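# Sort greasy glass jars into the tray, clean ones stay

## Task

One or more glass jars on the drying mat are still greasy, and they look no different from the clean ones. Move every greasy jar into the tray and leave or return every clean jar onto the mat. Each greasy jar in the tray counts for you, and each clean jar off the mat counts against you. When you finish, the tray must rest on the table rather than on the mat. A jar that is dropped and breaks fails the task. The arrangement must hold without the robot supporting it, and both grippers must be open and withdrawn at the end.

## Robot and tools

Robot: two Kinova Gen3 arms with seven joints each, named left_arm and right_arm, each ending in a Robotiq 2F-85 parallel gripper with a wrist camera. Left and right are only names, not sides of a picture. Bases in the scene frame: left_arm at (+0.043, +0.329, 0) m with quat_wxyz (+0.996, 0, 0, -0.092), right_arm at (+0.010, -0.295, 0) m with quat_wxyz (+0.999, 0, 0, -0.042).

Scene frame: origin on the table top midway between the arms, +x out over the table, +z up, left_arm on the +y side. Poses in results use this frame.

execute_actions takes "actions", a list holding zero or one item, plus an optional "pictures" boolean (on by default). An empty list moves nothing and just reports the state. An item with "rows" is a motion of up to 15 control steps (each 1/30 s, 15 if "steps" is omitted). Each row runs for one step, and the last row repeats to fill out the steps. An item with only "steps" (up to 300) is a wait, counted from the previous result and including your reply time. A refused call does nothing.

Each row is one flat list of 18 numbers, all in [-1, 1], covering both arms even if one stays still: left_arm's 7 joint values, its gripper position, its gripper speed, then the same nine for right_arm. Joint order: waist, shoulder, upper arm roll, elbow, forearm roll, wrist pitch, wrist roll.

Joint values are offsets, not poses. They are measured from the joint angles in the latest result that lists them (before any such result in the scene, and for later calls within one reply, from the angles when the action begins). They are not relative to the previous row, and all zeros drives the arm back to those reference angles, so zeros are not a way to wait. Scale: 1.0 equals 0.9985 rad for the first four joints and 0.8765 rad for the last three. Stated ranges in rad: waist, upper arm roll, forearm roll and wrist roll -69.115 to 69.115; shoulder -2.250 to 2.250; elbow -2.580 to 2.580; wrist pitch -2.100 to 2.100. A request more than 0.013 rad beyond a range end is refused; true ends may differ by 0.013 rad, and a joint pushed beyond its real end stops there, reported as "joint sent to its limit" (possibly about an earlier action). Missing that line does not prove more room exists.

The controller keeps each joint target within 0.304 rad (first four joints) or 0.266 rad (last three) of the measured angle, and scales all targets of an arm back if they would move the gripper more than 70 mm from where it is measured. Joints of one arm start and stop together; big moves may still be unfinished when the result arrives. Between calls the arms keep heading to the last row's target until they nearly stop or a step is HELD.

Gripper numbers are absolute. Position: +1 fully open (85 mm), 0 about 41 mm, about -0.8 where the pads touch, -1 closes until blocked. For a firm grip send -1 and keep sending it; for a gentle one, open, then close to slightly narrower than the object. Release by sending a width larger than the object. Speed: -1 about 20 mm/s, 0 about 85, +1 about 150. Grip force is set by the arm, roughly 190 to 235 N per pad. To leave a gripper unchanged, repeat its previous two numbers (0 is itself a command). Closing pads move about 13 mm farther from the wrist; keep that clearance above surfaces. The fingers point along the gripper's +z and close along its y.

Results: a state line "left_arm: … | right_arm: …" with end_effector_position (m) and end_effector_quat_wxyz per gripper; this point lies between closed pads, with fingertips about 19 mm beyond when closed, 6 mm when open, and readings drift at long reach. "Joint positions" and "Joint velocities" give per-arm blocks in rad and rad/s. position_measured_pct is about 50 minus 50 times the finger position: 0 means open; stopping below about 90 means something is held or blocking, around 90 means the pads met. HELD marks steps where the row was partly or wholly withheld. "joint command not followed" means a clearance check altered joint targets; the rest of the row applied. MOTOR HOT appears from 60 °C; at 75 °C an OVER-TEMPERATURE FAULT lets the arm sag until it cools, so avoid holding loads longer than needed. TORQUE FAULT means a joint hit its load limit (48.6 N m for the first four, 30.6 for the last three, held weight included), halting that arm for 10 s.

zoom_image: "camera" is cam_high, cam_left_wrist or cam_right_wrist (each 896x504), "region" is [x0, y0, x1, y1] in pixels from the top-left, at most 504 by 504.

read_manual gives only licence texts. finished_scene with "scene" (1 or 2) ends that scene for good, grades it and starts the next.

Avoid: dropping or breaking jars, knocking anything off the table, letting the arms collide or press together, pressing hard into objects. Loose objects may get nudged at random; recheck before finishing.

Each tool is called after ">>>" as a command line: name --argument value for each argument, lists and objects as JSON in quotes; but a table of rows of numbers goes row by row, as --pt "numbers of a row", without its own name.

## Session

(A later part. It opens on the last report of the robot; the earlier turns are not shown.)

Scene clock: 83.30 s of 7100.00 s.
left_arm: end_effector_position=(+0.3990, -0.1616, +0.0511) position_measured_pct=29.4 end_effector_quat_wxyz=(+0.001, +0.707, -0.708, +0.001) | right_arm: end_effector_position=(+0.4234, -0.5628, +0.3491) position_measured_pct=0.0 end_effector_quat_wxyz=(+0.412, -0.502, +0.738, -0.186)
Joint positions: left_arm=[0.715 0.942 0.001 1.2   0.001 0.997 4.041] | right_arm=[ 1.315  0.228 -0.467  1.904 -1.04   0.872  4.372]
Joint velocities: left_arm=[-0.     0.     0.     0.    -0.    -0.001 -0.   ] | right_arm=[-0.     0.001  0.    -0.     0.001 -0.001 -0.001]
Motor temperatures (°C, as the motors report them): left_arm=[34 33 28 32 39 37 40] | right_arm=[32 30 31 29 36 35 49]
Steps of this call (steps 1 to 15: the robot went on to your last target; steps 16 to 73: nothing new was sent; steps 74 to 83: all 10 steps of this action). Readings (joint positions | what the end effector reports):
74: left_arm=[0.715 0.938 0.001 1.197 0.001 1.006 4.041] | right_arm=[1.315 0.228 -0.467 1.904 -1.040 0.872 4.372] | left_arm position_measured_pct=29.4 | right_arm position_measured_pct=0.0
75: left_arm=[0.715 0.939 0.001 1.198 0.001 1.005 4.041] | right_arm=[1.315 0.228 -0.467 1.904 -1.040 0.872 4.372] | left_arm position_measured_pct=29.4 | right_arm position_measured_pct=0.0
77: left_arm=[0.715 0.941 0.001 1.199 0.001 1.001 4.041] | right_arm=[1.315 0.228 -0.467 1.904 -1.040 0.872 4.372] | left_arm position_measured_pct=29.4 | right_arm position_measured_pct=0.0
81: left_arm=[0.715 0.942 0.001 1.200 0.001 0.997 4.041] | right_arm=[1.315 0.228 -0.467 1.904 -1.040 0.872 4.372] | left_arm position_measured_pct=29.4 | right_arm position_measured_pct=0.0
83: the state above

>>> execute_actions --actions '[{"rows":[[0,0,0,0,0,0,0,1,0.5,0,0,0,0,0,0,0,1,0],[0,0,0,0,0,0,0,1,0.5,0,0,0,0,0,0,0,1,0],[0,0,0,0,0,0,0,1,0.5,0,0,0,0,0,0,0,1,0],[0,0,0,0,0,0,0,1,0.5,0,0,0,0,0,0,0,1,0],[0,0,0,0,0,0,0,1,0.5,0,0,0,0,0,0,0,1,0],[0,-0.085,0,-0.064,0,0.172,0,1,0.5,0,0,0,0,0,0,0,1,0]]}]' --pictures false

>>> execute_actions --actions '[{"steps":8}]' --pictures false

>>> execute_actions --actions '[{"rows":[[-0.6215,-0.431,0,0.837,0,-0.462,-0.708,1,0.5,0,0,0,0,0,0,0,1,0]]}]' --pictures false

>>> execute_actions --actions '[{"steps":35}]'

Scene clock: 88.60 s of 7100.00 s.
left_arm: end_effector_position=(+0.3987, -0.1614, +0.1194) position_measured_pct=0.0 end_effector_quat_wxyz=(+0.001, +0.707, -0.708, +0.000) | right_arm: end_effector_position=(+0.4234, -0.5628, +0.3491) position_measured_pct=0.0 end_effector_quat_wxyz=(+0.412, -0.502, +0.738, -0.186)
Joint positions: left_arm=[0.715 0.859 0.001 1.135 0.001 1.147 4.041] | right_arm=[ 1.315  0.228 -0.467  1.904 -1.04   0.872  4.372]
Joint velocities: left_arm=[ 0.    -0.009 -0.001  0.015 -0.     0.015  0.002] | right_arm=[ 0.    -0.    -0.     0.     0.001  0.002 -0.   ]
Motor temperatures (°C, as the motors report them): left_arm=[34 33 28 32 39 37 40] | right_arm=[32 30 31 29 36 35 49]
Steps of this call (steps 1 to 15: the robot went on to your last target; steps 16 to 90: nothing new was sent; then 1.80 s passed at rest; steps 91 to 105: all 15 steps of this action). Readings (joint positions | what the end effector reports):
91: left_arm=[0.715 0.941 0.001 1.200 0.001 0.997 4.041] | right_arm=[1.315 0.228 -0.467 1.904 -1.040 0.872 4.372] | left_arm position_measured_pct=29.4 | right_arm position_measured_pct=0.0
92: left_arm=[0.715 0.941 0.001 1.200 0.001 0.997 4.041] | right_arm=[1.315 0.228 -0.467 1.904 -1.040 0.872 4.372] | left_arm position_measured_pct=29.0 | right_arm position_measured_pct=0.0
94: left_arm=[0.715 0.941 0.001 1.200 0.001 0.997 4.041] | right_arm=[1.315 0.228 -0.467 1.904 -1.040 0.872 4.372] | left_arm position_measured_pct=23.0 | right_arm position_measured_pct=0.0
98: left_arm=[0.715 0.924 0.001 1.189 0.001 1.026 4.041] | right_arm=[1.315 0.228 -0.467 1.904 -1.040 0.872 4.372] | left_arm position_measured_pct=7.1 | right_arm position_measured_pct=0.0
105: the state above

Scene clock: 88.87 s of 7100.00 s.
left_arm: end_effector_position=(+0.3987, -0.1612, +0.1201) position_measured_pct=0.0 end_effector_quat_wxyz=(+0.001, +0.707, -0.708, +0.000) | right_arm: end_effector_position=(+0.4234, -0.5628, +0.3491) position_measured_pct=0.0 end_effector_quat_wxyz=(+0.412, -0.502, +0.738, -0.186)
Joint positions: left_arm=[0.715 0.857 0.001 1.136 0.001 1.147 4.041] | right_arm=[ 1.315  0.228 -0.467  1.904 -1.04   0.872  4.372]
Joint velocities: left_arm=[-0.    -0.001 -0.001  0.001  0.001  0.001 -0.   ] | right_arm=[ 0.    -0.    -0.    -0.    -0.001 -0.001 -0.001]
Motor temperatures (°C, as the motors report them): left_arm=[34 33 28 32 39 37 40] | right_arm=[32 30 31 29 36 35 49]
Steps of this call (steps 1 to 8: the robot went on to your last target). Readings (joint positions | what the end effector reports):
1: left_arm=[0.715 0.858 0.001 1.136 0.001 1.147 4.041] | right_arm=[1.315 0.228 -0.467 1.904 -1.040 0.872 4.372] | left_arm position_measured_pct=0.0 | right_arm position_measured_pct=0.0
2: left_arm=[0.715 0.858 0.001 1.136 0.001 1.147 4.041] | right_arm=[1.315 0.228 -0.467 1.904 -1.040 0.872 4.372] | left_arm position_measured_pct=0.0 | right_arm position_measured_pct=0.0
4: left_arm=[0.715 0.858 0.001 1.136 0.001 1.147 4.041] | right_arm=[1.315 0.228 -0.467 1.904 -1.040 0.872 4.372] | left_arm position_measured_pct=0.0 | right_arm position_measured_pct=0.0
8: the state above

Scene clock: 89.37 s of 7100.00 s.
left_arm: end_effector_position=(+0.5131, -0.0182, +0.1965) position_measured_pct=0.0 end_effector_quat_wxyz=(-0.018, +0.718, -0.687, +0.111) | right_arm: end_effector_position=(+0.4234, -0.5628, +0.3491) position_measured_pct=0.0 end_effector_quat_wxyz=(+0.412, -0.502, +0.738, -0.186)
Joint positions: left_arm=[0.406 0.582 0.002 1.437 0.001 0.898 3.777] | right_arm=[ 1.315  0.228 -0.467  1.904 -1.04   0.872  4.372]
Joint velocities: left_arm=[-0.783 -0.446 -0.006  0.769 -0.002 -0.464 -0.682] | right_arm=[ 0.     0.001  0.    -0.     0.    -0.001  0.001]
Motor temperatures (°C, as the motors report them): left_arm=[34 33 28 32 39 37 40] | right_arm=[32 30 31 29 36 35 49]
Steps of this call (steps 1 to 15: all 15 steps of this action). Readings (joint positions | what the end effector reports):
1: left_arm=[0.714 0.856 0.001 1.137 0.001 1.147 4.040] | right_arm=[1.315 0.228 -0.467 1.904 -1.040 0.872 4.372] | left_arm position_measured_pct=0.0 | right_arm position_measured_pct=0.0
2: left_arm=[0.708 0.849 0.003 1.144 0.002 1.142 4.036] | right_arm=[1.315 0.228 -0.467 1.904 -1.040 0.872 4.372] | left_arm position_measured_pct=0.0 | right_arm position_measured_pct=0.0
4: left_arm=[0.679 0.819 0.005 1.172 0.003 1.119 4.013] | right_arm=[1.315 0.228 -0.467 1.904 -1.040 0.872 4.372] | left_arm position_measured_pct=0.0 | right_arm position_measured_pct=0.0
8: left_arm=[0.584 0.723 0.002 1.264 0.001 1.037 3.931] | right_arm=[1.315 0.228 -0.467 1.904 -1.040 0.872 4.372] | left_arm position_measured_pct=0.0 | right_arm position_measured_pct=0.0
15: the state above

Scene clock: 90.53 s of 7100.00 s.
left_arm: end_effector_position=(+0.4077, +0.1975, +0.1250) position_measured_pct=0.0 end_effector_quat_wxyz=(+0.000, +0.707, -0.708, +0.000) | right_arm: end_effector_position=(+0.4234, -0.5628, +0.3491) position_measured_pct=0.0 end_effector_quat_wxyz=(+0.412, -0.502, +0.738, -0.186)
Joint positions: left_arm=[0.095 0.427 0.001 1.972 0.001 0.743 3.42 ] | right_arm=[ 1.315  0.228 -0.467  1.904 -1.04   0.872  4.372]
Joint velocities: left_arm=[-0.001  0.     0.     0.     0.    -0.001 -0.   ] | right_arm=[ 0.    -0.    -0.     0.     0.     0.    -0.001]
Motor temperatures (°C, as the motors report them): left_arm=[34 33 28 32 39 37 40] | right_arm=[32 30 31 29 36 35 49]
Steps of this call (steps 1 to 35: the robot went on to your last target). Readings (joint positions | what the end effector reports):
1: left_arm=[0.380 0.568 0.001 1.463 0.001 0.883 3.754] | right_arm=[1.315 0.228 -0.467 1.904 -1.040 0.872 4.372] | left_arm position_measured_pct=0.0 | right_arm position_measured_pct=0.0
2: left_arm=[0.354 0.555 0.001 1.489 0.001 0.869 3.731] | right_arm=[1.315 0.228 -0.467 1.904 -1.040 0.872 4.372] | left_arm position_measured_pct=0.0 | right_arm position_measured_pct=0.0
4: left_arm=[0.305 0.531 0.000 1.543 0.001 0.845 3.683] | right_arm=[1.315 0.228 -0.467 1.904 -1.040 0.872 4.372] | left_arm position_measured_pct=0.0 | right_arm position_measured_pct=0.0
8: left_arm=[0.227 0.493 -0.001 1.663 0.000 0.806 3.586] | right_arm=[1.315 0.228 -0.467 1.904 -1.040 0.872 4.372] | left_arm position_measured_pct=0.0 | right_arm position_measured_pct=0.0
35: the state above

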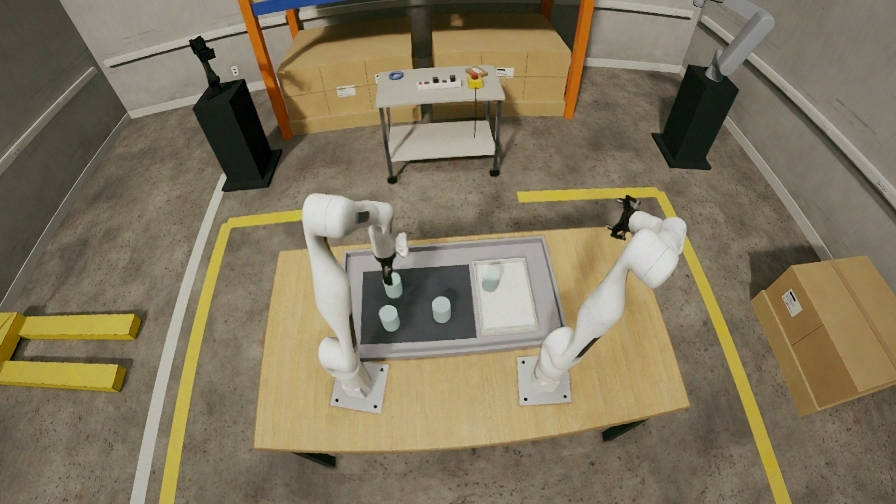

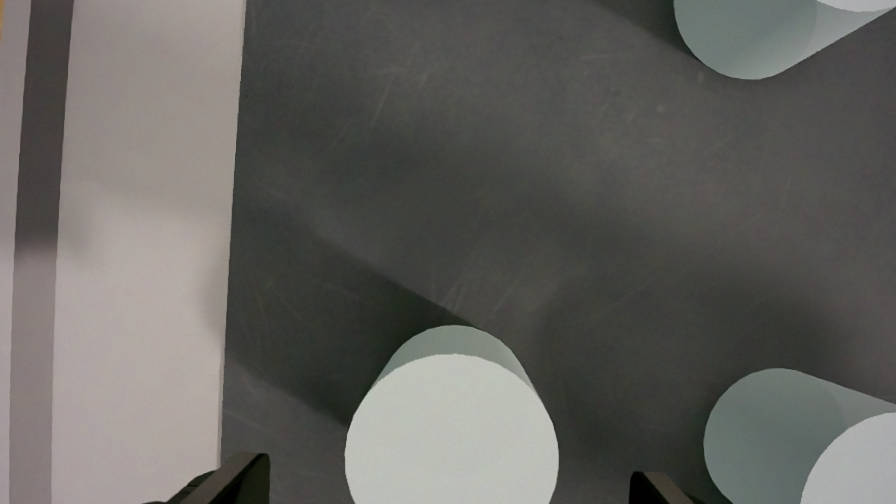

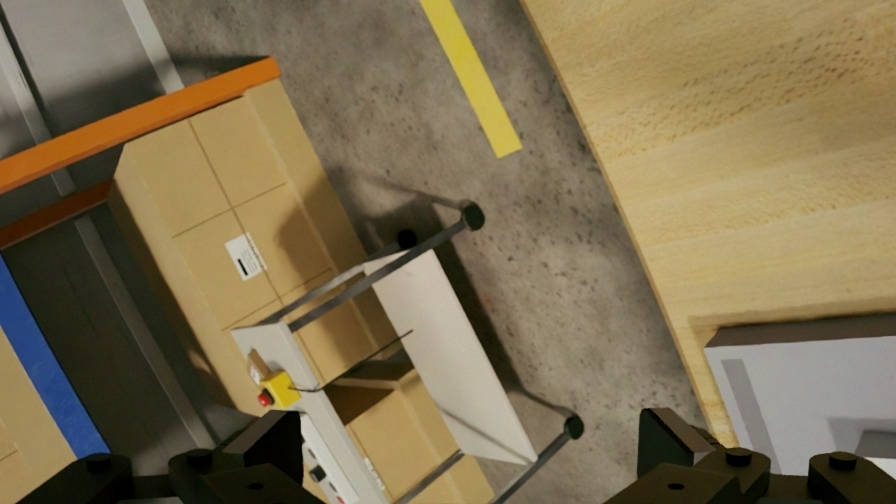

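>>> execute_actions --actions '[{"rows":[[0.008,0.149,0,0.0658,0,-0.245,0.009,1,0,0,0,0,0,0,0,0,1,0]]}]' --pictures false

>>> execute_actions --actions '[{"rows":[[0,0,0,0,0,0,0,0.5,0,0,0,0,0,0,0,0,1,0]],"steps":12}]' --pictures false

>>> execute_actions --actions '[{"rows":[[0,0,0,0,0,0,0,0.44,-1,0,0,0,0,0,0,0,1,0]],"steps":12}]' --pictures false

>>> execute_actions --actions '[{"rows":[[0,0.009,0,0.003,0,-0.0136,0,0.44,-1,0,0,0,0,0,0,0,1,0]]}]'

Scene clock: 95.07 s of 7100.00 s.
left_arm: end_effector_position=(+0.4080, +0.1943, +0.0559) position_measured_pct=0.0 end_effector_quat_wxyz=(-0.000, +0.707, -0.708, +0.002) | right_arm: end_effector_position=(+0.4234, -0.5628, +0.3491) position_measured_pct=0.0 end_effector_quat_wxyz=(+0.412, -0.502, +0.738, -0.186)
Joint positions: left_arm=[0.103 0.573 0.001 2.037 0.001 0.528 3.428] | right_arm=[ 1.315  0.228 -0.467  1.904 -1.04   0.872  4.372]
Joint velocities: left_arm=[ 0.002  0.02  -0.     0.002  0.     0.001  0.002] | right_arm=[ 0.     0.    -0.     0.001  0.    -0.001  0.001]
Motor temperatures (°C, as the motors report them): left_arm=[34 34 28 32 39 37 40] | right_arm=[32 30 31 29 36 35 49]
Steps of this call (steps 1 to 15: the robot went on to your last target; steps 16 to 90: nothing new was sent; then 1.03 s passed at rest; steps 91 to 105: all 15 steps of this action). Readings (joint positions | what the end effector reports):
91: left_arm=[0.095 0.428 0.001 1.972 0.001 0.741 3.420] | right_arm=[1.315 0.228 -0.467 1.904 -1.040 0.872 4.372] | left_arm position_measured_pct=0.0 | right_arm position_measured_pct=0.0
92: left_arm=[0.095 0.435 0.001 1.974 0.001 0.734 3.421] | right_arm=[1.315 0.228 -0.467 1.904 -1.040 0.872 4.372] | left_arm position_measured_pct=0.0 | right_arm position_measured_pct=0.0
94: left_arm=[0.097 0.465 0.001 1.986 0.001 0.695 3.422] | right_arm=[1.315 0.228 -0.467 1.904 -1.040 0.872 4.372] | left_arm position_measured_pct=0.0 | right_arm position_measured_pct=0.0
98: left_arm=[0.101 0.551 0.001 2.026 0.001 0.564 3.427] | right_arm=[1.315 0.228 -0.467 1.904 -1.040 0.872 4.372] | left_arm position_measured_pct=0.0 | right_arm position_measured_pct=0.0
105: the state above

Scene clock: 95.47 s of 7100.00 s.
left_arm: end_effector_position=(+0.4080, +0.1943, +0.0559) position_measured_pct=24.2 end_effector_quat_wxyz=(-0.000, +0.707, -0.707, +0.002) | right_arm: end_effector_position=(+0.4234, -0.5628, +0.3491) position_measured_pct=0.0 end_effector_quat_wxyz=(+0.412, -0.502, +0.738, -0.186)
Joint positions: left_arm=[0.103 0.573 0.001 2.037 0.001 0.528 3.428] | right_arm=[ 1.315  0.228 -0.467  1.904 -1.04   0.872  4.372]
Joint velocities: left_arm=[ 0.001  0.    -0.001 -0.001 -0.    -0.001  0.001] | right_arm=[ 0.     0.    -0.    -0.001  0.     0.     0.001]
Motor temperatures (°C, as the motors report them): left_arm=[34 34 28 32 39 37 40] | right_arm=[32 30 31 29 36 35 49]
Steps of this call (steps 1 to 12: all 12 steps of this action). Readings (joint positions | what the end effector reports):
1: left_arm=[0.103 0.573 0.001 2.038 0.001 0.528 3.428] | right_arm=[1.315 0.228 -0.467 1.904 -1.040 0.872 4.372] | left_arm position_measured_pct=0.0 | right_arm position_measured_pct=0.0
2: left_arm=[0.102 0.572 0.001 2.038 0.001 0.528 3.428] | right_arm=[1.315 0.228 -0.467 1.904 -1.040 0.872 4.372] | left_arm position_measured_pct=0.4 | right_arm position_measured_pct=0.0
4: left_arm=[0.103 0.573 0.001 2.037 0.001 0.528 3.428] | right_arm=[1.315 0.228 -0.467 1.904 -1.040 0.872 4.372] | left_arm position_measured_pct=4.8 | right_arm position_measured_pct=0.0
8: left_arm=[0.103 0.573 0.001 2.037 0.001 0.528 3.428] | right_arm=[1.315 0.228 -0.467 1.904 -1.040 0.872 4.372] | left_arm position_measured_pct=15.9 | right_arm position_measured_pct=0.0
12: the state above

Scene clock: 95.87 s of 7100.00 s.
left_arm: end_effector_position=(+0.4072, +0.1943, +0.0560) position_measured_pct=27.0 end_effector_quat_wxyz=(+0.000, +0.707, -0.708, +0.001) | right_arm: end_effector_position=(+0.4234, -0.5628, +0.3491) position_measured_pct=0.0 end_effector_quat_wxyz=(+0.412, -0.502, +0.738, -0.186)
Joint positions: left_arm=[0.103 0.573 0.001 2.038 0.001 0.529 3.428] | right_arm=[ 1.315  0.228 -0.467  1.904 -1.04   0.872  4.372]
Joint velocities: left_arm=[ 0.001  0.001 -0.     0.    -0.     0.     0.001] | right_arm=[ 0.    -0.    -0.     0.     0.001  0.    -0.001]
Motor temperatures (°C, as the motors report them): left_arm=[34 34 28 32 39 37 40] | right_arm=[32 30 31 29 36 35 49]
Steps of this call (steps 1 to 12: all 12 steps of this action). Readings (joint positions | what the end effector reports):
1: left_arm=[0.103 0.573 0.001 2.037 0.001 0.528 3.428] | right_arm=[1.315 0.228 -0.467 1.904 -1.040 0.872 4.372] | left_arm position_measured_pct=24.6 | right_arm position_measured_pct=0.0
2: left_arm=[0.103 0.573 0.001 2.038 0.001 0.528 3.428] | right_arm=[1.315 0.228 -0.467 1.904 -1.040 0.872 4.372] | left_arm position_measured_pct=25.0 | right_arm position_measured_pct=0.0
4: left_arm=[0.103 0.573 0.001 2.038 0.001 0.529 3.428] | right_arm=[1.315 0.228 -0.467 1.904 -1.040 0.872 4.372] | left_arm position_measured_pct=26.2 | right_arm position_measured_pct=0.0
8: left_arm=[0.103 0.573 0.001 2.038 0.001 0.529 3.428] | right_arm=[1.315 0.228 -0.467 1.904 -1.040 0.872 4.372] | left_arm position_measured_pct=27.0 | right_arm position_measured_pct=0.0
12: the state above

Scene clock: 96.37 s of 7100.00 s.
left_arm: end_effector_position=(+0.4072, +0.1942, +0.0554) position_measured_pct=27.0 end_effector_quat_wxyz=(-0.000, +0.707, -0.708, +0.002) | right_arm: end_effector_position=(+0.4234, -0.5628, +0.3491) position_measured_pct=0.0 end_effector_quat_wxyz=(+0.412, -0.502, +0.738, -0.186)
Joint positions: left_arm=[0.103 0.573 0.001 2.042 0.001 0.522 3.428] | right_arm=[ 1.315  0.228 -0.467  1.904 -1.04   0.872  4.372]
Joint velocities: left_arm=[ 0.     0.001  0.    -0.001  0.    -0.001  0.001] | right_arm=[-0.     0.     0.     0.001 -0.001  0.     0.   ]
Motor temperatures (°C, as the motors report them): left_arm=[34 34 28 32 39 37 40] | right_arm=[32 30 31 29 36 35 49]
Steps of this call (steps 1 to 15: all 15 steps of this action). Readings (joint positions | what the end effector reports):
1: left_arm=[0.103 0.574 0.001 2.038 0.001 0.528 3.428] | right_arm=[1.315 0.228 -0.467 1.904 -1.040 0.872 4.372] | left_arm position_measured_pct=27.0 | right_arm position_measured_pct=0.0
2: left_arm=[0.103 0.575 0.001 2.039 0.001 0.526 3.428] | right_arm=[1.315 0.228 -0.467 1.904 -1.040 0.872 4.372] | left_arm position_measured_pct=27.0 | right_arm position_measured_pct=0.0
4: left_arm=[0.103 0.573 0.001 2.041 0.001 0.523 3.428] | right_arm=[1.315 0.228 -0.467 1.904 -1.040 0.872 4.372] | left_arm position_measured_pct=27.0 | right_arm position_measured_pct=0.0
8: left_arm=[0.103 0.573 0.001 2.042 0.001 0.522 3.428] | right_arm=[1.315 0.228 -0.467 1.904 -1.040 0.872 4.372] | left_arm position_measured_pct=27.0 | right_arm position_measured_pct=0.0
15: the state above

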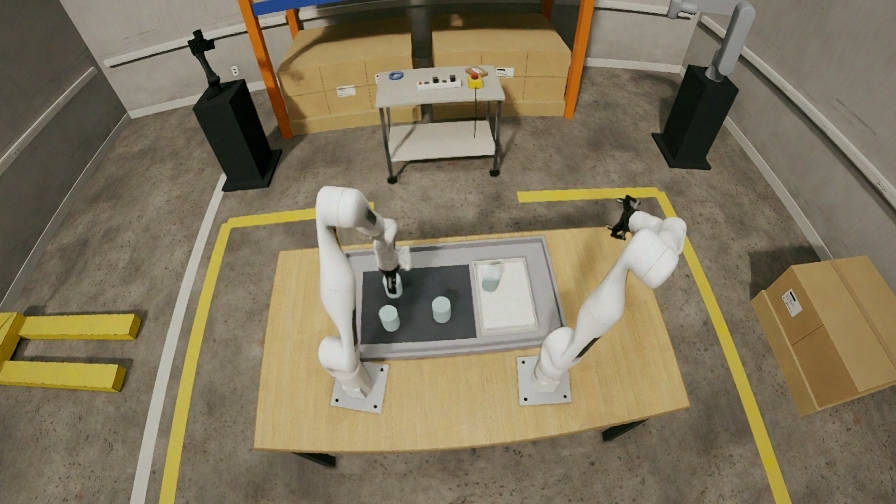

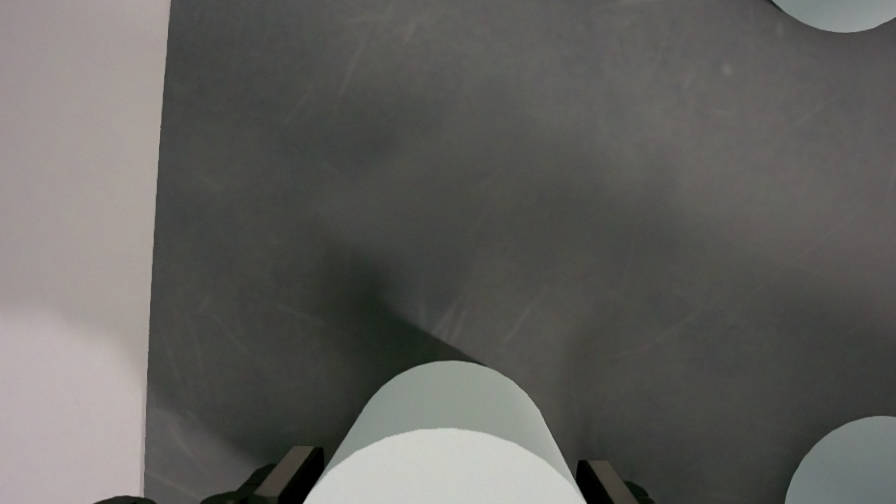

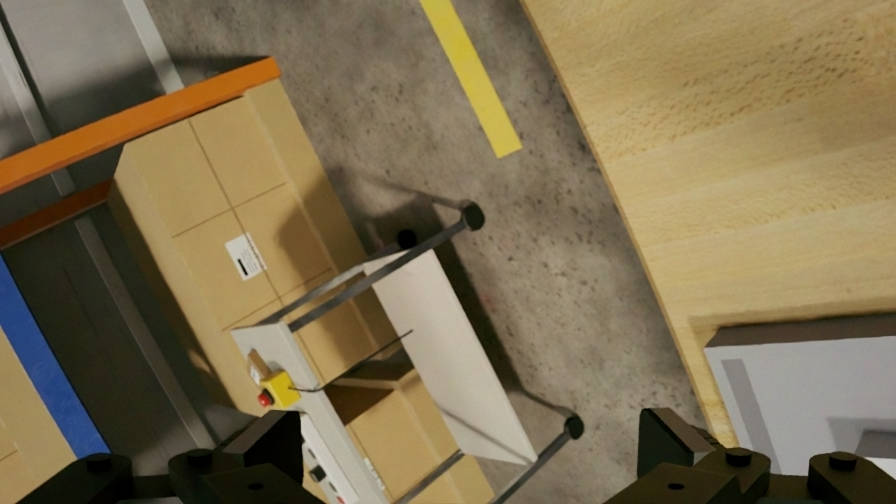

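>>> execute_actions --actions '[{"rows":[[0,0,0,0,0,0,0,1,0.5,0,0,0,0,0,0,0,1,0],[0,0,0,0,0,0,0,1,0.5,0,0,0,0,0,0,0,1,0],[0,0,0,0,0,0,0,1,0.5,0,0,0,0,0,0,0,1,0],[0,0,0,0,0,0,0,1,0.5,0,0,0,0,0,0,0,1,0],[0,-0.146,0,-0.07,0,0.252,0,1,0.5,0,0,0,0,0,0,0,1,0]]}]' --pictures false

>>> execute_actions --actions '[{"steps":8}]' --pictures false

>>> execute_actions --actions '[{"rows":[[0.11,-0.232,0,0.385,0,-0.175,0.127,1,0.5,0,0,0,0,0,0,0,1,0]]}]' --pictures false

>>> execute_actions --actions '[{"steps":15}]'

Scene clock: 101.97 s of 7100.00 s.
left_arm: end_effector_position=(+0.4057, +0.1946, +0.1226) position_measured_pct=0.0 end_effector_quat_wxyz=(+0.002, +0.706, -0.708, -0.002) | right_arm: end_effector_position=(+0.4234, -0.5628, +0.3491) position_measured_pct=0.0 end_effector_quat_wxyz=(+0.412, -0.502, +0.738, -0.186)
Joint positions: left_arm=[0.103 0.433 0.002 1.972 0.001 0.742 3.428] | right_arm=[ 1.315  0.228 -0.467  1.904 -1.04   0.872  4.372]
Joint velocities: left_arm=[ 0.    -0.016  0.    -0.005  0.     0.05   0.001] | right_arm=[-0.     0.     0.    -0.    -0.    -0.     0.001]
Motor temperatures (°C, as the motors report them): left_arm=[34 33 28 32 39 37 40] | right_arm=[32 30 31 30 36 35 49]
Steps of this call (steps 1 to 15: the robot went on to your last target; steps 16 to 90: nothing new was sent; then 2.10 s passed at rest; steps 91 to 105: all 15 steps of this action). Readings (joint positions | what the end effector reports):
91: left_arm=[0.103 0.572 0.001 2.042 0.001 0.522 3.428] | right_arm=[1.315 0.228 -0.467 1.904 -1.040 0.872 4.372] | left_arm position_measured_pct=27.0 | right_arm position_measured_pct=0.0
92: left_arm=[0.103 0.569 0.001 2.042 0.001 0.522 3.428] | right_arm=[1.315 0.228 -0.467 1.904 -1.040 0.872 4.372] | left_arm position_measured_pct=26.6 | right_arm position_measured_pct=0.0
94: left_arm=[0.103 0.570 0.002 2.042 0.001 0.522 3.428] | right_arm=[1.315 0.228 -0.467 1.904 -1.040 0.872 4.372] | left_arm position_measured_pct=20.6 | right_arm position_measured_pct=0.0
98: left_arm=[0.103 0.534 0.001 2.025 0.001 0.572 3.428] | right_arm=[1.315 0.228 -0.467 1.904 -1.040 0.872 4.372] | left_arm position_measured_pct=5.2 | right_arm position_measured_pct=0.0
105: the state above

Scene clock: 102.23 s of 7100.00 s.
left_arm: end_effector_position=(+0.4062, +0.1945, +0.1247) position_measured_pct=0.0 end_effector_quat_wxyz=(+0.001, +0.706, -0.708, -0.000) | right_arm: end_effector_position=(+0.4234, -0.5628, +0.3491) position_measured_pct=0.0 end_effector_quat_wxyz=(+0.412, -0.502, +0.738, -0.186)
Joint positions: left_arm=[0.103 0.428 0.001 1.972 0.001 0.743 3.428] | right_arm=[ 1.315  0.228 -0.467  1.904 -1.04   0.872  4.372]
Joint velocities: left_arm=[ 0.002 -0.006  0.001 -0.    -0.    -0.     0.   ] | right_arm=[ 0.     0.     0.    -0.001  0.     0.001  0.   ]
Motor temperatures (°C, as the motors report them): left_arm=[34 33 28 32 39 37 40] | right_arm=[32 30 31 30 36 35 49]
Steps of this call (steps 1 to 8: the robot went on to your last target). Readings (joint positions | what the end effector reports):
1: left_arm=[0.103 0.432 0.002 1.972 0.001 0.743 3.428] | right_arm=[1.315 0.228 -0.467 1.904 -1.040 0.872 4.372] | left_arm position_measured_pct=0.0 | right_arm position_measured_pct=0.0
2: left_arm=[0.103 0.431 0.002 1.972 0.001 0.743 3.428] | right_arm=[1.315 0.228 -0.467 1.904 -1.040 0.872 4.372] | left_arm position_measured_pct=0.0 | right_arm position_measured_pct=0.0
4: left_arm=[0.103 0.429 0.001 1.972 0.001 0.743 3.428] | right_arm=[1.315 0.228 -0.467 1.904 -1.040 0.872 4.372] | left_arm position_measured_pct=0.0 | right_arm position_measured_pct=0.0
8: the state above

Scene clock: 102.73 s of 7100.00 s.
left_arm: end_effector_position=(+0.2773, +0.2046, +0.1248) position_measured_pct=0.0 end_effector_quat_wxyz=(+0.001, +0.707, -0.707, -0.001) | right_arm: end_effector_position=(+0.4234, -0.5628, +0.3491) position_measured_pct=0.0 end_effector_quat_wxyz=(+0.412, -0.502, +0.738, -0.186)
Joint positions: left_arm=[0.205 0.212 0.002 2.334 0.001 0.599 3.534] | right_arm=[ 1.315  0.228 -0.467  1.904 -1.04   0.872  4.372]
Joint velocities: left_arm=[ 0.104 -0.217  0.     0.468 -0.001 -0.161  0.122] | right_arm=[-0.     0.     0.     0.001 -0.001 -0.002 -0.   ]
Motor temperatures (°C, as the motors report them): left_arm=[34 33 28 32 39 37 40] | right_arm=[32 30 31 30 36 35 49]
Steps of this call (steps 1 to 15: all 15 steps of this action). Readings (joint positions | what the end effector reports):
1: left_arm=[0.103 0.426 0.001 1.973 0.001 0.743 3.429] | right_arm=[1.315 0.228 -0.467 1.904 -1.040 0.872 4.372] | left_arm position_measured_pct=0.0 | right_arm position_measured_pct=0.0
2: left_arm=[0.106 0.421 0.001 1.978 0.001 0.740 3.430] | right_arm=[1.315 0.228 -0.467 1.904 -1.040 0.872 4.372] | left_arm position_measured_pct=0.0 | right_arm position_measured_pct=0.0
4: left_arm=[0.117 0.397 0.001 2.005 0.001 0.726 3.440] | right_arm=[1.315 0.228 -0.467 1.904 -1.040 0.872 4.372] | left_arm position_measured_pct=0.0 | right_arm position_measured_pct=0.0
8: left_arm=[0.155 0.316 0.002 2.123 0.001 0.672 3.479] | right_arm=[1.315 0.228 -0.467 1.904 -1.040 0.872 4.372] | left_arm position_measured_pct=0.0 | right_arm position_measured_pct=0.0
15: the state above

Scene clock: 103.23 s of 7100.00 s.
left_arm: end_effector_position=(+0.2694, +0.2061, +0.1248) position_measured_pct=0.0 end_effector_quat_wxyz=(+0.001, +0.707, -0.707, -0.000) | right_arm: end_effector_position=(+0.4234, -0.5628, +0.3491) position_measured_pct=0.0 end_effector_quat_wxyz=(+0.412, -0.502, +0.738, -0.186)
Joint positions: left_arm=[0.213 0.196 0.001 2.356 0.001 0.59  3.54 ] | right_arm=[ 1.315  0.228 -0.467  1.904 -1.04   0.872  4.372]
Joint velocities: left_arm=[ 0.002 -0.004 -0.002 -0.    -0.    -0.003 -0.   ] | right_arm=[-0.     0.    -0.    -0.     0.    -0.001  0.001]
Motor temperatures (°C, as the motors report them): left_arm=[34 33 28 32 39 37 40] | right_arm=[32 30 31 30 36 35 49]
Steps of this call (steps 1 to 15: the robot went on to your last target). Readings (joint positions | what the end effector reports):
1: left_arm=[0.208 0.206 0.002 2.346 0.001 0.595 3.537] | right_arm=[1.315 0.228 -0.467 1.904 -1.040 0.872 4.372] | left_arm position_measured_pct=0.0 | right_arm position_measured_pct=0.0
2: left_arm=[0.210 0.203 0.002 2.353 0.001 0.592 3.539] | right_arm=[1.315 0.228 -0.467 1.904 -1.040 0.872 4.372] | left_arm position_measured_pct=0.0 | right_arm position_measured_pct=0.0
4: left_arm=[0.211 0.201 0.002 2.356 0.001 0.591 3.540] | right_arm=[1.315 0.228 -0.467 1.904 -1.040 0.872 4.372] | left_arm position_measured_pct=0.0 | right_arm position_measured_pct=0.0
8: left_arm=[0.212 0.197 0.002 2.356 0.001 0.590 3.540] | right_arm=[1.315 0.228 -0.467 1.904 -1.040 0.872 4.372] | left_arm position_measured_pct=0.0 | right_arm position_measured_pct=0.0
15: the state above

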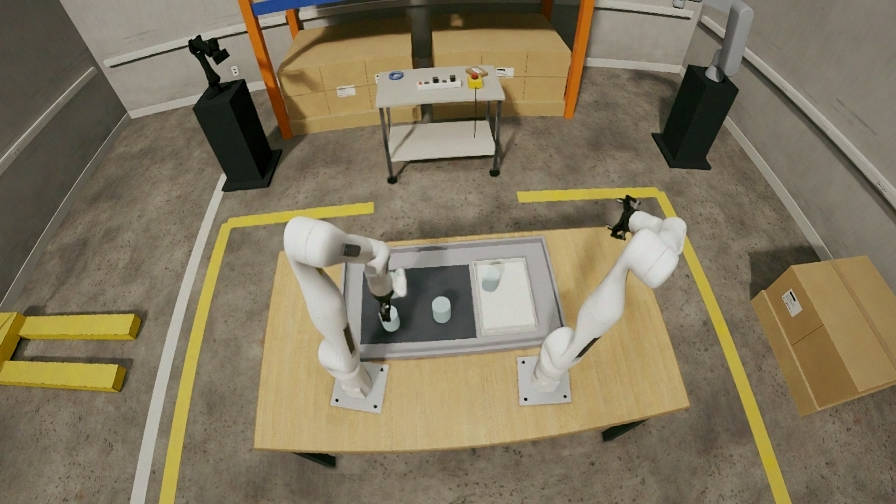

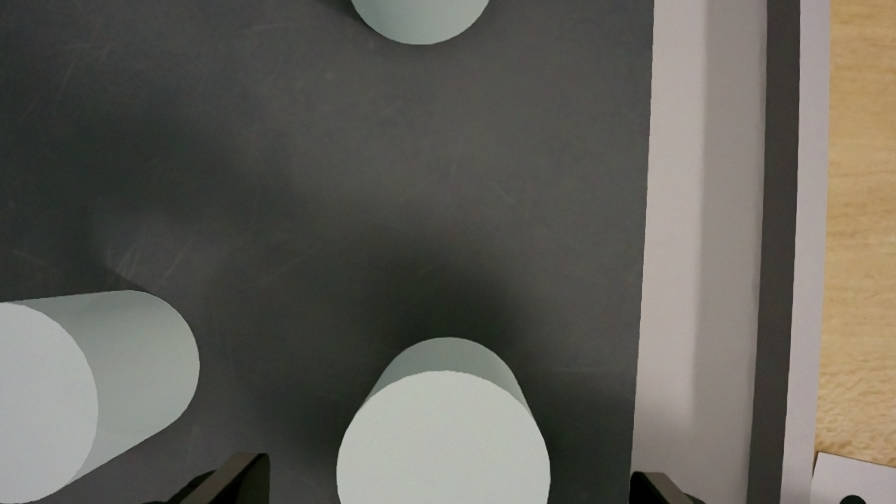

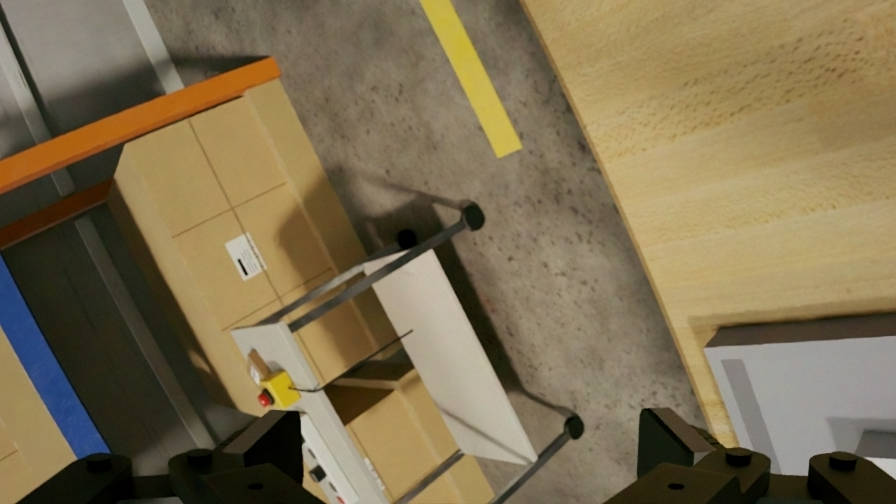

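>>> execute_actions --actions '[{"rows":[[-0.009,0.11,0,0.045,0,-0.177,-0.01,1,0,0,0,0,0,0,0,0,1,0],[-0.009,0.11,0,0.045,0,-0.177,-0.01,1,0,0,0,0,0,0,0,0,1,0],[-0.009,0.11,0,0.045,0,-0.177,-0.01,1,0,0,0,0,0,0,0,0,1,0],[-0.009,0.11,0,0.045,0,-0.177,-0.01,1,0,0,0,0,0,0,0,0,1,0],[-0.009,0.11,0,0.045,0,-0.177,-0.01,1,0,0,0,0,0,0,0,0,1,0],[-0.009,0.2263,0,0.086,0,-0.3564,-0.01,1,0,0,0,0,0,0,0,0,1,0]]}]' --pictures false

>>> execute_actions --actions '[{"steps":8}]' --pictures false

>>> execute_actions --actions '[{"rows":[[0,0,0,0,0,0,0,0.5,0,0,0,0,0,0,0,0,1,0]],"steps":12}]' --pictures false

>>> execute_actions --actions '[{"rows":[[0,0,0,0,0,0,0,0.44,-1,0,0,0,0,0,0,0,1,0]],"steps":12}]' --pictures false

>>> execute_actions --actions '[{"rows":[[0,0.008,0,0.002,0,-0.0114,0,0.44,-1,0,0,0,0,0,0,0,1,0]]}]'

Scene clock: 109.27 s of 7100.00 s.
left_arm: end_effector_position=(+0.2739, +0.2068, +0.0568) position_measured_pct=0.0 end_effector_quat_wxyz=(-0.001, +0.707, -0.707, +0.003) | right_arm: end_effector_position=(+0.4234, -0.5628, +0.3491) position_measured_pct=0.0 end_effector_quat_wxyz=(+0.412, -0.502, +0.738, -0.186)
Joint positions: left_arm=[0.204 0.415 0.001 2.442 0.001 0.278 3.531] | right_arm=[ 1.315  0.228 -0.467  1.904 -1.04   0.872  4.372]
Joint velocities: left_arm=[-0.002  0.052  0.001  0.006 -0.    -0.016  0.001] | right_arm=[ 0.    -0.    -0.    -0.     0.001 -0.002 -0.001]
Motor temperatures (°C, as the motors report them): left_arm=[34 33 28 32 39 37 40] | right_arm=[32 30 31 30 36 35 49]
Steps of this call (steps 1 to 15: the robot went on to your last target; steps 16 to 90: nothing new was sent; then 2.53 s passed at rest; steps 91 to 105: all 15 steps of this action). Readings (joint positions | what the end effector reports):
91: left_arm=[0.212 0.198 0.002 2.357 0.001 0.589 3.539] | right_arm=[1.315 0.228 -0.467 1.904 -1.040 0.872 4.372] | left_arm position_measured_pct=0.0 | right_arm position_measured_pct=0.0
92: left_arm=[0.212 0.205 0.002 2.359 0.001 0.581 3.539] | right_arm=[1.315 0.228 -0.467 1.904 -1.040 0.872 4.372] | left_arm position_measured_pct=0.0 | right_arm position_measured_pct=0.0
94: left_arm=[0.209 0.235 0.002 2.370 0.001 0.544 3.537] | right_arm=[1.315 0.228 -0.467 1.904 -1.040 0.872 4.372] | left_arm position_measured_pct=0.0 | right_arm position_measured_pct=0.0
98: left_arm=[0.205 0.334 0.001 2.408 0.001 0.407 3.532] | right_arm=[1.315 0.228 -0.467 1.904 -1.040 0.872 4.372] | left_arm position_measured_pct=0.0 | right_arm position_measured_pct=0.0
105: the state above

Scene clock: 109.53 s of 7100.00 s.
left_arm: end_effector_position=(+0.2724, +0.2074, +0.0552) position_measured_pct=0.0 end_effector_quat_wxyz=(+0.000, +0.707, -0.707, +0.000) | right_arm: end_effector_position=(+0.4234, -0.5628, +0.3491) position_measured_pct=0.0 end_effector_quat_wxyz=(+0.412, -0.502, +0.738, -0.186)
Joint positions: left_arm=[0.204 0.421 0.001 2.442 0.001 0.278 3.531] | right_arm=[ 1.315  0.228 -0.467  1.904 -1.04   0.872  4.372]
Joint velocities: left_arm=[ 0.001  0.005 -0.     0.    -0.     0.002 -0.001] | right_arm=[-0.    -0.001  0.     0.     0.     0.001  0.   ]
Motor temperatures (°C, as the motors report them): left_arm=[34 33 28 32 39 37 40] | right_arm=[32 30 31 30 36 35 49]
Steps of this call (steps 1 to 8: the robot went on to your last target). Readings (joint positions | what the end effector reports):
1: left_arm=[0.204 0.417 0.001 2.442 0.001 0.278 3.531] | right_arm=[1.315 0.228 -0.467 1.904 -1.040 0.872 4.372] | left_arm position_measured_pct=0.0 | right_arm position_measured_pct=0.0
2: left_arm=[0.204 0.418 0.001 2.442 0.001 0.278 3.531] | right_arm=[1.315 0.228 -0.467 1.904 -1.040 0.872 4.372] | left_arm position_measured_pct=0.0 | right_arm position_measured_pct=0.0
4: left_arm=[0.204 0.420 0.001 2.442 0.001 0.278 3.531] | right_arm=[1.315 0.228 -0.467 1.904 -1.040 0.872 4.372] | left_arm position_measured_pct=0.0 | right_arm position_measured_pct=0.0
8: the state above

Scene clock: 109.93 s of 7100.00 s.
left_arm: end_effector_position=(+0.2720, +0.2075, +0.0551) position_measured_pct=24.2 end_effector_quat_wxyz=(+0.001, +0.707, -0.707, -0.000) | right_arm: end_effector_position=(+0.4234, -0.5628, +0.3491) position_measured_pct=0.0 end_effector_quat_wxyz=(+0.412, -0.502, +0.738, -0.186)
Joint positions: left_arm=[0.204 0.422 0.002 2.443 0.001 0.278 3.531] | right_arm=[ 1.315  0.228 -0.467  1.904 -1.04   0.872  4.372]
Joint velocities: left_arm=[ 0.001  0.001  0.     0.004 -0.     0.002  0.002] | right_arm=[ 0.     0.    -0.     0.     0.    -0.001 -0.002]
Motor temperatures (°C, as the motors report them): left_arm=[34 33 28 32 39 37 40] | right_arm=[32 30 31 30 36 35 49]
Steps of this call (steps 1 to 12: all 12 steps of this action). Readings (joint positions | what the end effector reports):
1: left_arm=[0.204 0.421 0.001 2.442 0.001 0.278 3.531] | right_arm=[1.315 0.228 -0.467 1.904 -1.040 0.872 4.372] | left_arm position_measured_pct=0.0 | right_arm position_measured_pct=0.0
2: left_arm=[0.204 0.421 0.001 2.442 0.001 0.278 3.531] | right_arm=[1.315 0.228 -0.467 1.904 -1.040 0.872 4.372] | left_arm position_measured_pct=0.4 | right_arm position_measured_pct=0.0
4: left_arm=[0.204 0.421 0.001 2.442 0.001 0.278 3.531] | right_arm=[1.315 0.228 -0.467 1.904 -1.040 0.872 4.372] | left_arm position_measured_pct=4.8 | right_arm position_measured_pct=0.0
8: left_arm=[0.204 0.421 0.001 2.442 0.001 0.278 3.531] | right_arm=[1.315 0.228 -0.467 1.904 -1.040 0.872 4.372] | left_arm position_measured_pct=15.9 | right_arm position_measured_pct=0.0
12: the state above

Scene clock: 110.33 s of 7100.00 s.
left_arm: end_effector_position=(+0.2711, +0.2076, +0.0551) position_measured_pct=27.0 end_effector_quat_wxyz=(+0.001, +0.707, -0.707, -0.001) | right_arm: end_effector_position=(+0.4234, -0.5628, +0.3491) position_measured_pct=0.0 end_effector_quat_wxyz=(+0.412, -0.502, +0.738, -0.186)
Joint positions: left_arm=[0.204 0.421 0.002 2.444 0.001 0.279 3.531] | right_arm=[ 1.315  0.228 -0.467  1.904 -1.04   0.872  4.372]
Joint velocities: left_arm=[ 0.001 -0.001 -0.001 -0.     0.    -0.001 -0.001] | right_arm=[ 0.    -0.    -0.    -0.    -0.     0.     0.001]
Motor temperatures (°C, as the motors report them): left_arm=[34 33 28 32 39 37 40] | right_arm=[32 30 31 30 36 35 49]
Steps of this call (steps 1 to 12: all 12 steps of this action). Readings (joint positions | what the end effector reports):
1: left_arm=[0.204 0.422 0.002 2.443 0.001 0.278 3.531] | right_arm=[1.315 0.228 -0.467 1.904 -1.040 0.872 4.372] | left_arm position_measured_pct=24.6 | right_arm position_measured_pct=0.0
2: left_arm=[0.204 0.422 0.002 2.443 0.001 0.278 3.531] | right_arm=[1.315 0.228 -0.467 1.904 -1.040 0.872 4.372] | left_arm position_measured_pct=25.0 | right_arm position_measured_pct=0.0
4: left_arm=[0.204 0.422 0.002 2.443 0.001 0.279 3.531] | right_arm=[1.315 0.228 -0.467 1.904 -1.040 0.872 4.372] | left_arm position_measured_pct=26.2 | right_arm position_measured_pct=0.0
8: left_arm=[0.204 0.421 0.002 2.444 0.001 0.279 3.531] | right_arm=[1.315 0.228 -0.467 1.904 -1.040 0.872 4.372] | left_arm position_measured_pct=27.0 | right_arm position_measured_pct=0.0
12: the state above

Scene clock: 110.83 s of 7100.00 s.
left_arm: end_effector_position=(+0.2710, +0.2076, +0.0545) position_measured_pct=27.0 end_effector_quat_wxyz=(+0.001, +0.707, -0.707, +0.000) | right_arm: end_effector_position=(+0.4234, -0.5628, +0.3491) position_measured_pct=0.0 end_effector_quat_wxyz=(+0.412, -0.502, +0.738, -0.186)
Joint positions: left_arm=[0.204 0.423 0.002 2.446 0.002 0.273 3.531] | right_arm=[ 1.315  0.228 -0.467  1.904 -1.04   0.872  4.372]
Joint velocities: left_arm=[ 0.001 -0.001 -0.001 -0.     0.     0.     0.002] | right_arm=[ 0.     0.    -0.    -0.     0.001 -0.     0.   ]
Motor temperatures (°C, as the motors report them): left_arm=[34 33 28 32 39 37 40] | right_arm=[32 30 31 30 36 35 49]
Steps of this call (steps 1 to 15: all 15 steps of this action). Readings (joint positions | what the end effector reports):
1: left_arm=[0.204 0.422 0.002 2.444 0.001 0.278 3.531] | right_arm=[1.315 0.228 -0.467 1.904 -1.040 0.872 4.372] | left_arm position_measured_pct=27.0 | right_arm position_measured_pct=0.0
2: left_arm=[0.204 0.424 0.002 2.445 0.001 0.275 3.531] | right_arm=[1.315 0.228 -0.467 1.904 -1.040 0.872 4.372] | left_arm position_measured_pct=27.0 | right_arm position_measured_pct=0.0
4: left_arm=[0.204 0.423 0.002 2.446 0.001 0.273 3.531] | right_arm=[1.315 0.228 -0.467 1.904 -1.040 0.872 4.372] | left_arm position_measured_pct=27.0 | right_arm position_measured_pct=0.0
8: left_arm=[0.204 0.423 0.002 2.446 0.002 0.273 3.531] | right_arm=[1.315 0.228 -0.467 1.904 -1.040 0.872 4.372] | left_arm position_measured_pct=27.0 | right_arm position_measured_pct=0.0
15: the state above

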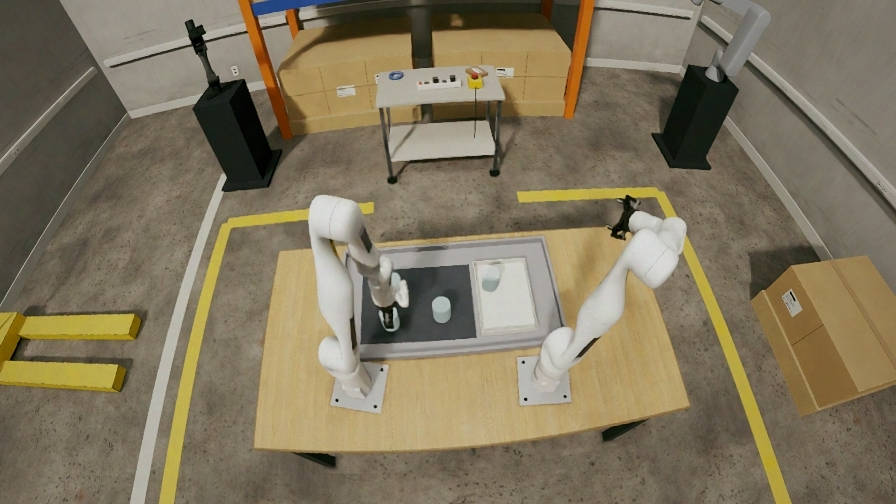

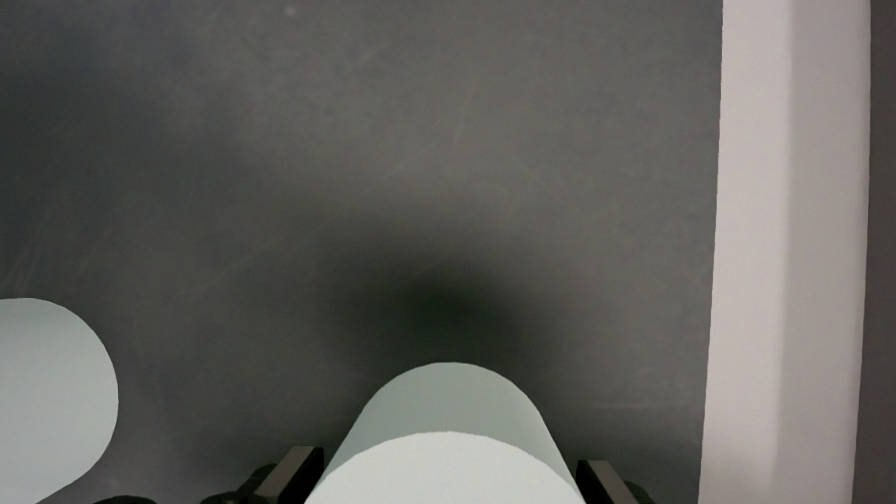

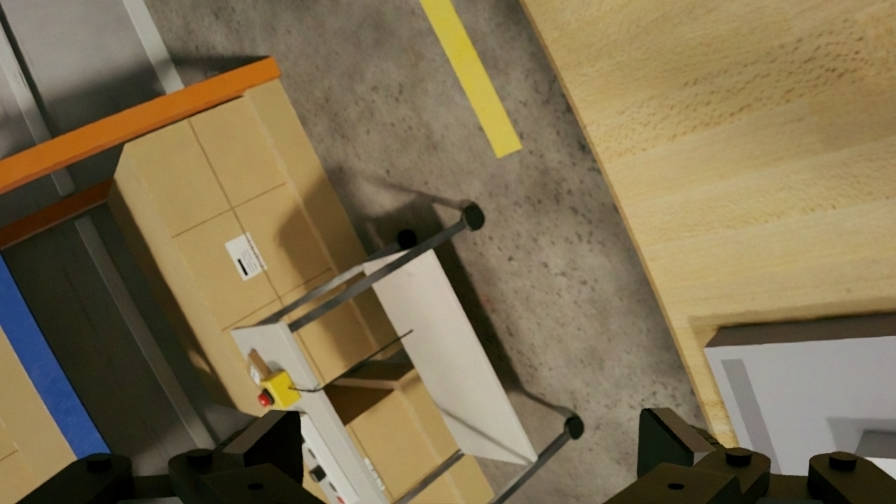

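Clean. Release and retreat.

>>> execute_actions --actions '[{"rows":[[0,0,0,0,0,0,0,1,0.5,0,0,0,0,0,0,0,1,0],[0,0,0,0,0,0,0,1,0.5,0,0,0,0,0,0,0,1,0],[0,0,0,0,0,0,0,1,0.5,0,0,0,0,0,0,0,1,0],[0,0,0,0,0,0,0,1,0.5,0,0,0,0,0,0,0,1,0],[0,-0.116,0,-0.043,0,0.181,0,1,0.5,0,0,0,0,0,0,0,1,0],[0,-0.116,0,-0.043,0,0.181,0,1,0.5,0,0,0,0,0,0,0,1,0],[0,-0.116,0,-0.043,0,0.181,0,1,0.5,0,0,0,0,0,0,0,1,0],[0,-0.116,0,-0.043,0,0.181,0,1,0.5,0,0,0,0,0,0,0,1,0],[0,-0.116,0,-0.043,0,0.181,0,1,0.5,0,0,0,0,0,0,0,1,0],[0,-0.226,0,-0.09,0,0.36,0,1,0.5,0,0,0,0,0,0,0,1,0],[0,-0.226,0,-0.09,0,0.36,0,1,0.5,0,0,0,0,0,0,0,1,0],[0,-0.226,0,-0.09,0,0.36,0,1,0.5,0,0,0,0,0,0,0,1,0],[0,-0.226,0,-0.09,0,0.36,0,1,0.5,0,0,0,0,0,0,0,1,0],[0,-0.226,0,-0.09,0,0.36,0,1,0.5,0,0,0,0,0,0,0,1,0],[0,-0.42,0,-0.22,0,0.73,0,1,0.5,0,0,0,0,0,0,0,1,0]]}]' --pictures false

>>> execute_actions --actions '[{"steps":20}]'

Scene clock: 120.43 s of 7100.00 s.
left_arm: end_effector_position=(+0.2715, +0.2073, +0.1172) position_measured_pct=0.0 end_effector_quat_wxyz=(+0.001, +0.707, -0.707, +0.000) | right_arm: end_effector_position=(+0.4234, -0.5628, +0.3491) position_measured_pct=0.0 end_effector_quat_wxyz=(+0.412, -0.502, +0.738, -0.186)
Joint positions: left_arm=[0.204 0.22  0.002 2.365 0.002 0.557 3.531] | right_arm=[ 1.315  0.228 -0.467  1.904 -1.04   0.872  4.372]
Joint velocities: left_arm=[-0.002 -0.605 -0.001 -0.259 -0.     0.85   0.001] | right_arm=[-0.     0.    -0.    -0.    -0.    -0.001  0.   ]
Motor temperatures (°C, as the motors report them): left_arm=[34 33 28 32 39 37 40] | right_arm=[32 30 31 30 36 35 49]
Steps of this call (steps 1 to 15: the robot went on to your last target; steps 16 to 90: nothing new was sent; then 6.10 s passed at rest; steps 91 to 105: all 15 steps of this action). Readings (joint positions | what the end effector reports):
91: left_arm=[0.204 0.421 0.002 2.447 0.002 0.273 3.531] | right_arm=[1.315 0.228 -0.467 1.904 -1.040 0.872 4.372] | left_arm position_measured_pct=27.0 | right_arm position_measured_pct=0.0
92: left_arm=[0.204 0.419 0.002 2.447 0.002 0.273 3.531] | right_arm=[1.315 0.228 -0.467 1.904 -1.040 0.872 4.372] | left_arm position_measured_pct=26.6 | right_arm position_measured_pct=0.0
94: left_arm=[0.204 0.421 0.002 2.447 0.002 0.273 3.531] | right_arm=[1.315 0.228 -0.467 1.904 -1.040 0.872 4.372] | left_arm position_measured_pct=20.6 | right_arm position_measured_pct=0.0
98: left_arm=[0.204 0.383 0.002 2.433 0.002 0.318 3.531] | right_arm=[1.315 0.228 -0.467 1.904 -1.040 0.872 4.372] | left_arm position_measured_pct=5.2 | right_arm position_measured_pct=0.0
105: the state above

Scene clock: 121.10 s of 7100.00 s.
left_arm: end_effector_position=(+0.2639, +0.2104, +0.2016) position_measured_pct=0.0 end_effector_quat_wxyz=(+0.001, +0.707, -0.708, -0.000) | right_arm: end_effector_position=(+0.4234, -0.5628, +0.3491) position_measured_pct=0.0 end_effector_quat_wxyz=(+0.412, -0.502, +0.738, -0.186)
Joint positions: left_arm=[0.204 0.004 0.002 2.227 0.002 0.913 3.531] | right_arm=[ 1.315  0.228 -0.467  1.904 -1.04   0.872  4.372]
Joint velocities: left_arm=[-0.    -0.006  0.001 -0.     0.     0.001  0.   ] | right_arm=[-0.    -0.    -0.    -0.    -0.001  0.001  0.   ]
Motor temperatures (°C, as the motors report them): left_arm=[34 33 28 32 39 37 40] | right_arm=[32 30 31 30 36 35 49]
Steps of this call (steps 1 to 20: the robot went on to your last target). Readings (joint positions | what the end effector reports):
1: left_arm=[0.204 0.196 0.002 2.355 0.002 0.587 3.531] | right_arm=[1.315 0.228 -0.467 1.904 -1.040 0.872 4.372] | left_arm position_measured_pct=0.0 | right_arm position_measured_pct=0.0
2: left_arm=[0.204 0.166 0.002 2.341 0.001 0.623 3.531] | right_arm=[1.315 0.228 -0.467 1.904 -1.040 0.872 4.372] | left_arm position_measured_pct=0.0 | right_arm position_measured_pct=0.0
4: left_arm=[0.204 0.113 0.002 2.305 0.002 0.702 3.531] | right_arm=[1.315 0.228 -0.467 1.904 -1.040 0.872 4.372] | left_arm position_measured_pct=0.0 | right_arm position_measured_pct=0.0
8: left_arm=[0.204 0.032 0.002 2.245 0.002 0.860 3.531] | right_arm=[1.315 0.228 -0.467 1.904 -1.040 0.872 4.372] | left_arm position_measured_pct=0.0 | right_arm position_measured_pct=0.0
20: the state above

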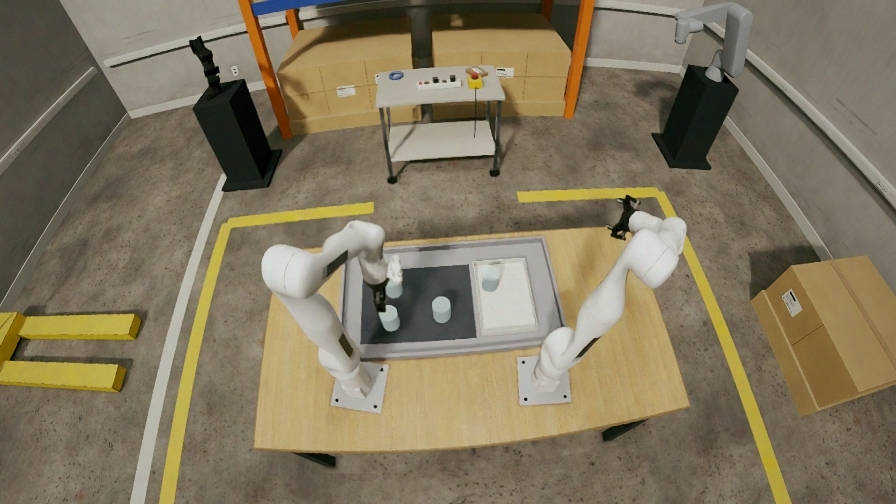

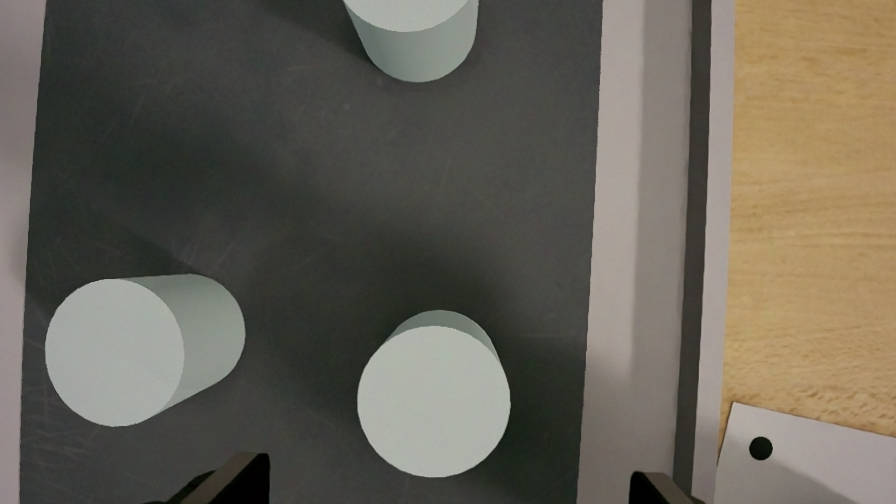

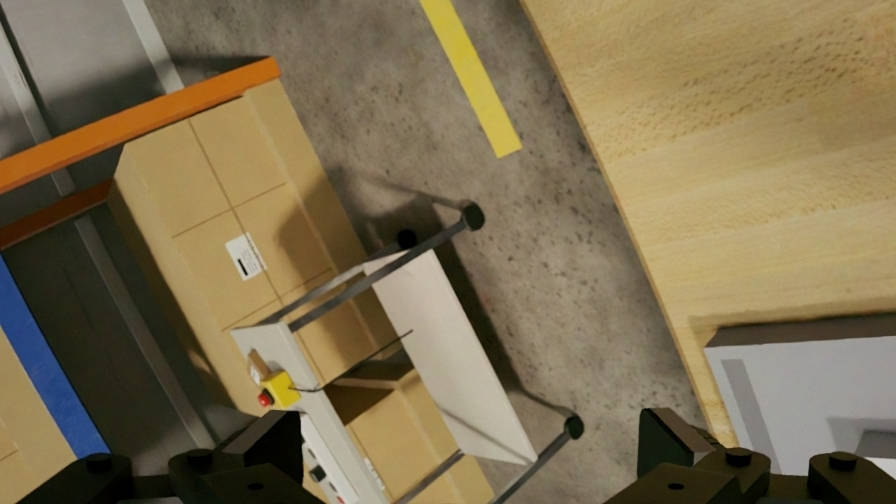

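>>> finished_scene --scene 1

The scene is finished: the task was done.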